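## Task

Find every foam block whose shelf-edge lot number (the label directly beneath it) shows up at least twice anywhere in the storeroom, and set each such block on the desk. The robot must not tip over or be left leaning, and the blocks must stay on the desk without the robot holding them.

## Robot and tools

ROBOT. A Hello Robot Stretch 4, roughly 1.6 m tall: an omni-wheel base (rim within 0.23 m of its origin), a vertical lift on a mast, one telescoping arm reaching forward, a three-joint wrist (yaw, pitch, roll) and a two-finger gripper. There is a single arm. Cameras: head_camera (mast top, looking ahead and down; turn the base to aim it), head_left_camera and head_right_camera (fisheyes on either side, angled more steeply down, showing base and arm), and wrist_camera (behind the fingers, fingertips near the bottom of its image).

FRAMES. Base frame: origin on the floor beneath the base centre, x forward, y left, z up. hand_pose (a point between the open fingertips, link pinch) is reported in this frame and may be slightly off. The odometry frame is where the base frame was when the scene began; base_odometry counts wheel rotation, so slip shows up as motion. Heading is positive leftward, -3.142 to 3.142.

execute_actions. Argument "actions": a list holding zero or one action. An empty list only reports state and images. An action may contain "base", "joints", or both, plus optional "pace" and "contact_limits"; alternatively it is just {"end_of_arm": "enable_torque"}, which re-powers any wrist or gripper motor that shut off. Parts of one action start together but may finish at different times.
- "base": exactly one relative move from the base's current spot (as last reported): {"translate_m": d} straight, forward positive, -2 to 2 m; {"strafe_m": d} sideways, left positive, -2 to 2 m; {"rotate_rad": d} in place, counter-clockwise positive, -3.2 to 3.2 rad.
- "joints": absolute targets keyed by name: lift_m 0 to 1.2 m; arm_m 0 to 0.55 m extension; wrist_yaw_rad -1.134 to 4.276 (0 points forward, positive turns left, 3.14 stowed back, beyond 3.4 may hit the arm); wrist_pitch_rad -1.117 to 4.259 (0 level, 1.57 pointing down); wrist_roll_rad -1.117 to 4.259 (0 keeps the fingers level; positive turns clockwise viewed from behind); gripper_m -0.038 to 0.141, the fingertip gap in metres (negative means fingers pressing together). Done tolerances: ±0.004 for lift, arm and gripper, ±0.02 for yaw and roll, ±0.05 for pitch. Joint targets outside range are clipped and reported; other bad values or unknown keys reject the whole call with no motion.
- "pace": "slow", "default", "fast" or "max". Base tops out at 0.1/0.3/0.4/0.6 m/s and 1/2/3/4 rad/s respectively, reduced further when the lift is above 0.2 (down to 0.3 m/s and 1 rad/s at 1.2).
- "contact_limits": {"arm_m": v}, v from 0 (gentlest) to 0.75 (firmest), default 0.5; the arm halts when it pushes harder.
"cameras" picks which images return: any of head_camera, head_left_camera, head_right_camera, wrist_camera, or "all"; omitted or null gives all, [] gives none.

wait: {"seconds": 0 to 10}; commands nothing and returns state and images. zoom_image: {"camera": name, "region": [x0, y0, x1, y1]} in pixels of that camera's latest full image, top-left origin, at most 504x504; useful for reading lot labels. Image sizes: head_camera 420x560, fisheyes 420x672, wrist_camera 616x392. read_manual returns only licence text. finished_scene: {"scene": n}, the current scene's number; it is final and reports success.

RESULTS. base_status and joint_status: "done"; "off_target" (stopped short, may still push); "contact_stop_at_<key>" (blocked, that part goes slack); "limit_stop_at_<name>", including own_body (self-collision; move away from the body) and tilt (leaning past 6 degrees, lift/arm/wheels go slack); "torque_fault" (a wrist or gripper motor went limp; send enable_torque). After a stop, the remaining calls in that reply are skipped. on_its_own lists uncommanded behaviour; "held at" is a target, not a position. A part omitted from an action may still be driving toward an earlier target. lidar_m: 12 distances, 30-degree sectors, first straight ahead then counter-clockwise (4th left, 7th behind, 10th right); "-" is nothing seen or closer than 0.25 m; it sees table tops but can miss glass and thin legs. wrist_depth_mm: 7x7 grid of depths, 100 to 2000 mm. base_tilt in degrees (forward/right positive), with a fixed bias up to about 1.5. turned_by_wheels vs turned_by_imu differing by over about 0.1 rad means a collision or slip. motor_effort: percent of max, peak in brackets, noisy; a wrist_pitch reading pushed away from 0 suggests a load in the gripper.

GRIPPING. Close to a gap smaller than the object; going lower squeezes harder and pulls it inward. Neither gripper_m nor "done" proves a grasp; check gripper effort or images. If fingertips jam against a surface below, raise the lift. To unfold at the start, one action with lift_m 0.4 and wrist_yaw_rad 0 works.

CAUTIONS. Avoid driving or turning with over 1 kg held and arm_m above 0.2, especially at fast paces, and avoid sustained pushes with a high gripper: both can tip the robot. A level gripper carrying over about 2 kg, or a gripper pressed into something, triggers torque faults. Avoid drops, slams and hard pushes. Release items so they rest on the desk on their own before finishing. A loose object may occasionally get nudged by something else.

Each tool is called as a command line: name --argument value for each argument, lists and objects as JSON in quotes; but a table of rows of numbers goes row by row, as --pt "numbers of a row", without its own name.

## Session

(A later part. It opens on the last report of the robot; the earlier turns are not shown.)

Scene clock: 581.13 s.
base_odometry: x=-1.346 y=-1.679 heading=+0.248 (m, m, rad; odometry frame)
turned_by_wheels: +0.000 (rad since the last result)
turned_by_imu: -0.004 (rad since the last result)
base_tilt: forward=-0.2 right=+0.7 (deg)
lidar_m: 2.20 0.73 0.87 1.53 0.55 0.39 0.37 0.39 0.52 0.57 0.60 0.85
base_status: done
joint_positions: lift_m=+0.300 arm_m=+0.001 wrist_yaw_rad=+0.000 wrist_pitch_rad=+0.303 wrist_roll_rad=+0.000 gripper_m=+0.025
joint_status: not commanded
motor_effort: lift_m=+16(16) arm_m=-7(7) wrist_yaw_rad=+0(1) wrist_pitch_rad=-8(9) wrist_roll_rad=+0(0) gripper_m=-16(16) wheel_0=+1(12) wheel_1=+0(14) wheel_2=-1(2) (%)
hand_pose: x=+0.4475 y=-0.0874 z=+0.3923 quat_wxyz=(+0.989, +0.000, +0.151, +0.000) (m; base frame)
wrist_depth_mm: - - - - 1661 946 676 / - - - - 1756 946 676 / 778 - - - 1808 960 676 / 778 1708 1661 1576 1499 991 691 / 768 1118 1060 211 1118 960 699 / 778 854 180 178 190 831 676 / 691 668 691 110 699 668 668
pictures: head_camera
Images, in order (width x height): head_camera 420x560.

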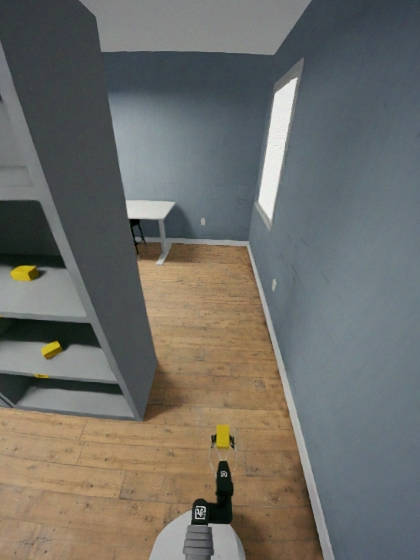

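execute_actions --actions '[{"base":{"translate_m":2.0},"joints":{"lift_m":0.69},"pace":"max"}]' --cameras '[]'

execute_actions --actions '[{"base":{"rotate_rad":1.0},"joints":{"arm_m":0.2},"pace":"fast"}]' --cameras '["head_camera"]'

Scene clock: 603.90 s.
base_odometry: x=+0.593 y=-1.188 heading=+0.248 (m, m, rad; odometry frame)
turned_by_wheels: +0.000 (rad since the last result)
turned_by_imu: +0.002 (rad since the last result)
base_tilt: forward=-0.1 right=+0.6 (deg)
lidar_m: 1.33 0.86 0.82 3.61 1.33 0.99 2.36 0.83 0.58 0.55 0.56 0.81
base_status: done
joint_positions: lift_m=+0.690 arm_m=+0.001 wrist_yaw_rad=+0.000 wrist_pitch_rad=+0.303 wrist_roll_rad=+0.000 gripper_m=+0.025
joint_status: all done
motor_effort: lift_m=+20(23) arm_m=-7(7) wrist_yaw_rad=+1(1) wrist_pitch_rad=-6(9) wrist_roll_rad=-1(2) gripper_m=-17(18) wheel_0=+0(4) wheel_1=-2(7) wheel_2=+1(15) (%)
hand_pose: x=+0.4475 y=-0.0874 z=+0.7820 quat_wxyz=(+0.989, +0.000, +0.151, +0.000) (m; base frame)
wrist_depth_mm: 1008 1042 1042 1042 1060 946 676 / 1042 1060 1078 1118 1118 946 661 / 1098 1098 1160 1160 1160 960 654 / 1160 1182 1205 1205 1229 976 691 / 1205 1229 1229 212 1281 976 683 / 1255 1281 180 178 190 931 699 / 1205 1160 1229 110 1229 904 699
pictures: none
No camera images: the call's "cameras" was empty. Leave "cameras" out to get every camera's image.

Scene clock: 605.43 s.
base_odometry: x=+0.593 y=-1.188 heading=+1.248 (m, m, rad; odometry frame)
turned_by_wheels: +1.000 (rad since the last result)
turned_by_imu: +1.001 (rad since the last result)
base_tilt: forward=-0.4 right=+0.8 (deg)
lidar_m: 0.81 2.05 1.34 1.00 1.41 0.90 0.63 0.57 0.57 0.76 1.33 0.89
base_status: done
joint_positions: lift_m=+0.690 arm_m=+0.199 wrist_yaw_rad=+0.000 wrist_pitch_rad=+0.303 wrist_roll_rad=+0.000 gripper_m=+0.025
joint_status: all done
motor_effort: lift_m=+20(20) arm_m=+7(9) wrist_yaw_rad=+0(2) wrist_pitch_rad=-8(8) wrist_roll_rad=-1(2) gripper_m=-17(16) wheel_0=-1(7) wheel_1=+0(8) wheel_2=+1(8) (%)
hand_pose: x=+0.6451 y=-0.0873 z=+0.7820 quat_wxyz=(+0.989, +0.000, +0.151, +0.000) (m; base frame)
wrist_depth_mm: - - - 1708 1336 1008 891 / - - - 1808 1336 1078 904 / - - 1042 1025 1008 991 878 / - - 1008 569 559 661 946 / 1983 - 1756 211 768 1138 976 / 1499 1499 180 178 190 1205 1008 / 1229 1182 1205 110 1160 1138 1025
pictures: head_camera
Images, in order (width x height): head_camera 420x560.

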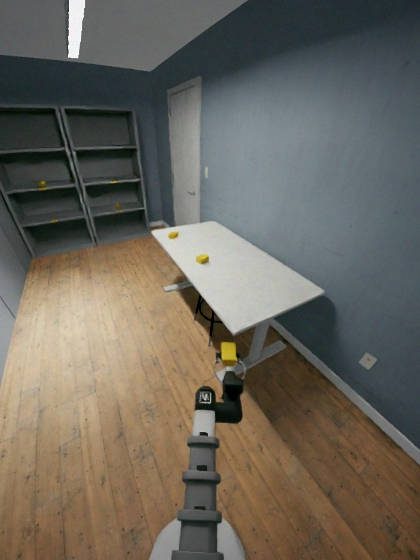

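execute_actions --actions '[{"base":{"rotate_rad":-0.15},"joints":{"arm_m":0.4},"pace":"fast"}]' --cameras '[]'

execute_actions --actions '[{"base":{"translate_m":0.16},"joints":{"arm_m":0.55,"lift_m":0.668},"pace":"fast"}]' --cameras '["head_camera","wrist_camera"]'

Scene clock: 618.17 s.
base_odometry: x=+0.593 y=-1.188 heading=+1.097 (m, m, rad; odometry frame)
turned_by_wheels: -0.150 (rad since the last result)
turned_by_imu: -0.150 (rad since the last result)
base_tilt: forward=-0.5 right=+0.5 (deg)
lidar_m: 0.83 1.30 1.66 1.00 1.01 1.08 0.65 0.55 0.56 0.67 1.33 1.07
base_status: done
joint_positions: lift_m=+0.690 arm_m=+0.399 wrist_yaw_rad=+0.000 wrist_pitch_rad=+0.303 wrist_roll_rad=+0.000 gripper_m=+0.025
joint_status: all done
motor_effort: lift_m=+20(21) arm_m=+7(7) wrist_yaw_rad=+1(4) wrist_pitch_rad=-9(8) wrist_roll_rad=+0(0) gripper_m=-17(17) wheel_0=-1(6) wheel_1=+0(5) wheel_2=+0(6) (%)
hand_pose: x=+0.8451 y=-0.0874 z=+0.7820 quat_wxyz=(+0.989, +0.000, +0.151, +0.000) (m; base frame)
wrist_depth_mm: - - 1464 1160 960 798 707 / - - 1618 1255 991 831 715 / 1138 917 1042 1008 946 831 750 / 654 585 569 569 559 603 768 / 1921 397 375 211 421 917 788 / 1537 317 180 178 190 946 820 / 1229 238 248 110 1138 946 854
pictures: none
No camera images: the call's "cameras" was empty. Leave "cameras" out to get every camera's image.

Scene clock: 619.77 s.
base_odometry: x=+0.666 y=-1.046 heading=+1.097 (m, m, rad; odometry frame)
turned_by_wheels: +0.000 (rad since the last result)
turned_by_imu: +0.000 (rad since the last result)
base_tilt: forward=-0.3 right=+0.7 (deg)
lidar_m: 0.68 1.02 1.85 1.15 1.05 1.29 0.80 0.67 0.65 0.83 1.23 0.84
base_status: done
joint_positions: lift_m=+0.668 arm_m=+0.548 wrist_yaw_rad=+0.000 wrist_pitch_rad=+0.303 wrist_roll_rad=+0.000 gripper_m=+0.025
joint_status: all done
motor_effort: lift_m=+15(17) arm_m=+7(8) wrist_yaw_rad=+0(3) wrist_pitch_rad=-7(8) wrist_roll_rad=-1(1) gripper_m=-17(17) wheel_0=-2(8) wheel_1=-1(6) wheel_2=+0(10) (%)
hand_pose: x=+0.9948 y=-0.0873 z=+0.7604 quat_wxyz=(+0.989, +0.000, +0.151, +0.000) (m; base frame)
wrist_depth_mm: - 1618 1160 891 732 621 535 / - 1708 1205 931 768 627 554 / 1008 960 931 891 768 661 574 / 512 508 500 496 492 484 477 / 351 351 330 211 338 336 332 / 265 265 180 179 191 257 253 / 215 204 213 110 217 206 208
pictures: head_camera, wrist_camera
Images, in order (width x height): head_camera 420x560, wrist_camera 616x392.

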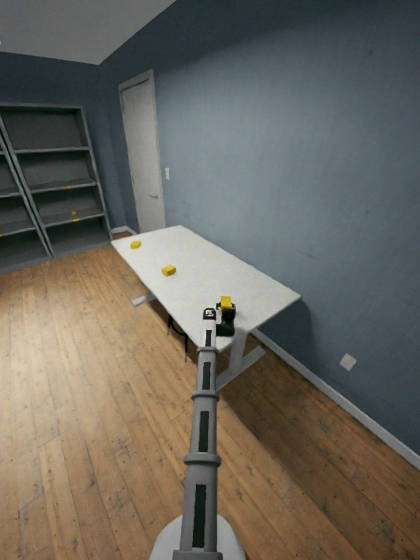

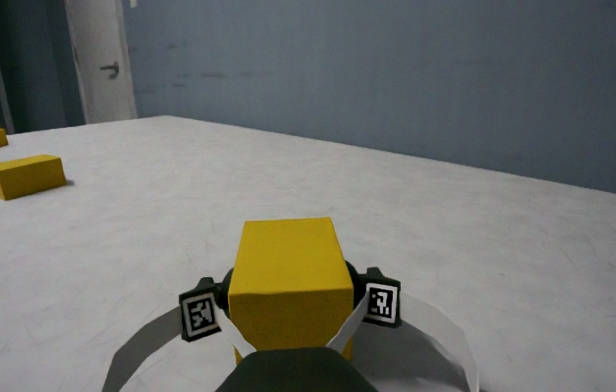

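execute_actions --actions '[{"joints":{"lift_m":0.655,"gripper_m":0.1},"pace":"fast"}]' --cameras '["wrist_camera"]'

execute_actions --actions '[{"joints":{"lift_m":0.69,"arm_m":0.35},"pace":"max"}]' --cameras '["head_camera","wrist_camera"]'

Scene clock: 634.97 s.
base_odometry: x=+0.666 y=-1.046 heading=+1.097 (m, m, rad; odometry frame)
turned_by_wheels: +0.000 (rad since the last result)
turned_by_imu: +0.000 (rad since the last result)
base_tilt: forward=-0.3 right=+0.7 (deg)
lidar_m: 0.64 1.03 1.84 1.15 1.05 1.30 0.80 0.67 0.63 0.82 1.24 0.90
base_status: not commanded
joint_positions: lift_m=+0.655 arm_m=+0.548 wrist_yaw_rad=+0.000 wrist_pitch_rad=+0.303 wrist_roll_rad=+0.000 gripper_m=+0.100
joint_status: all done
motor_effort: lift_m=+15(15) arm_m=+7(7) wrist_yaw_rad=-1(0) wrist_pitch_rad=-8(6) wrist_roll_rad=+0(0) gripper_m=-1(16) wheel_0=-1(1) wheel_1=-2(1) wheel_2=+0(0) (%)
hand_pose: x=+0.9948 y=-0.0873 z=+0.7475 quat_wxyz=(+0.989, +0.000, +0.151, +0.000) (m; base frame)
wrist_depth_mm: - 1661 1138 891 741 609 539 / - 1756 1229 931 768 640 554 / 917 891 854 820 750 647 574 / 480 469 466 462 449 445 439 / 325 322 300 221 314 309 306 / 243 232 191 189 203 236 233 / 198 195 196 110 200 191 195
pictures: wrist_camera
Images, in order (width x height): wrist_camera 616x392.

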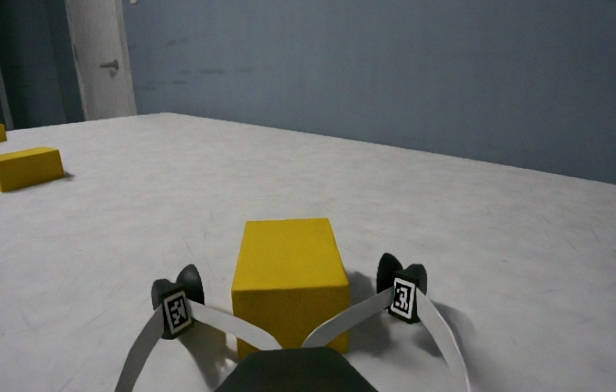

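Scene clock: 636.33 s.
base_odometry: x=+0.666 y=-1.046 heading=+1.097 (m, m, rad; odometry frame)
turned_by_wheels: +0.000 (rad since the last result)
turned_by_imu: +0.000 (rad since the last result)
base_tilt: forward=-0.3 right=+0.6 (deg)
lidar_m: 0.69 1.02 1.84 1.14 1.05 1.29 0.80 0.66 0.67 0.82 1.23 0.85
base_status: not commanded
joint_positions: lift_m=+0.690 arm_m=+0.351 wrist_yaw_rad=+0.000 wrist_pitch_rad=+0.302 wrist_roll_rad=+0.000 gripper_m=+0.100
joint_status: all done
motor_effort: lift_m=+21(24) arm_m=-7(7) wrist_yaw_rad=+3(0) wrist_pitch_rad=-7(7) wrist_roll_rad=-1(1) gripper_m=-1(0) wheel_0=-1(1) wheel_1=-1(1) wheel_2=-1(1) (%)
hand_pose: x=+0.7975 y=-0.0875 z=+0.7820 quat_wxyz=(+0.989, +0.000, +0.151, +0.000) (m; base frame)
wrist_depth_mm: - 1921 1366 1078 866 723 640 / - - 1430 1098 904 750 661 / 1098 1098 1025 1042 904 768 676 / 597 580 580 525 564 554 603 / 399 399 394 392 387 404 723 / 301 287 276 300 203 831 750 / 245 240 242 110 259 878 778
pictures: head_camera, wrist_camera
Images, in order (width x height): head_camera 420x560, wrist_camera 616x392.

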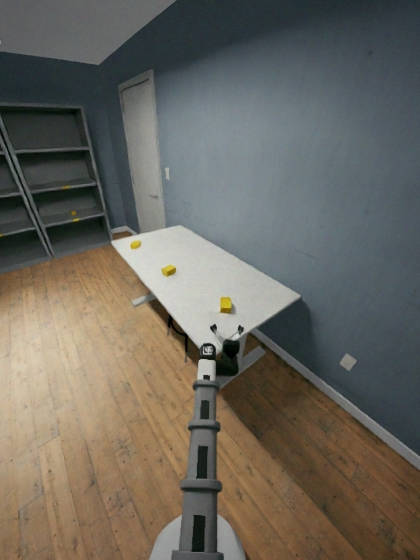

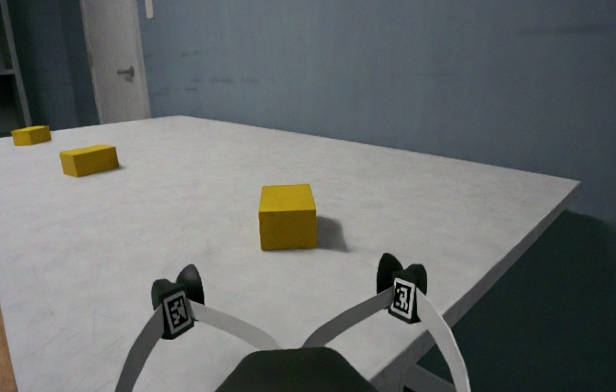

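finished_scene --scene 1

The scene is finished: the task was done.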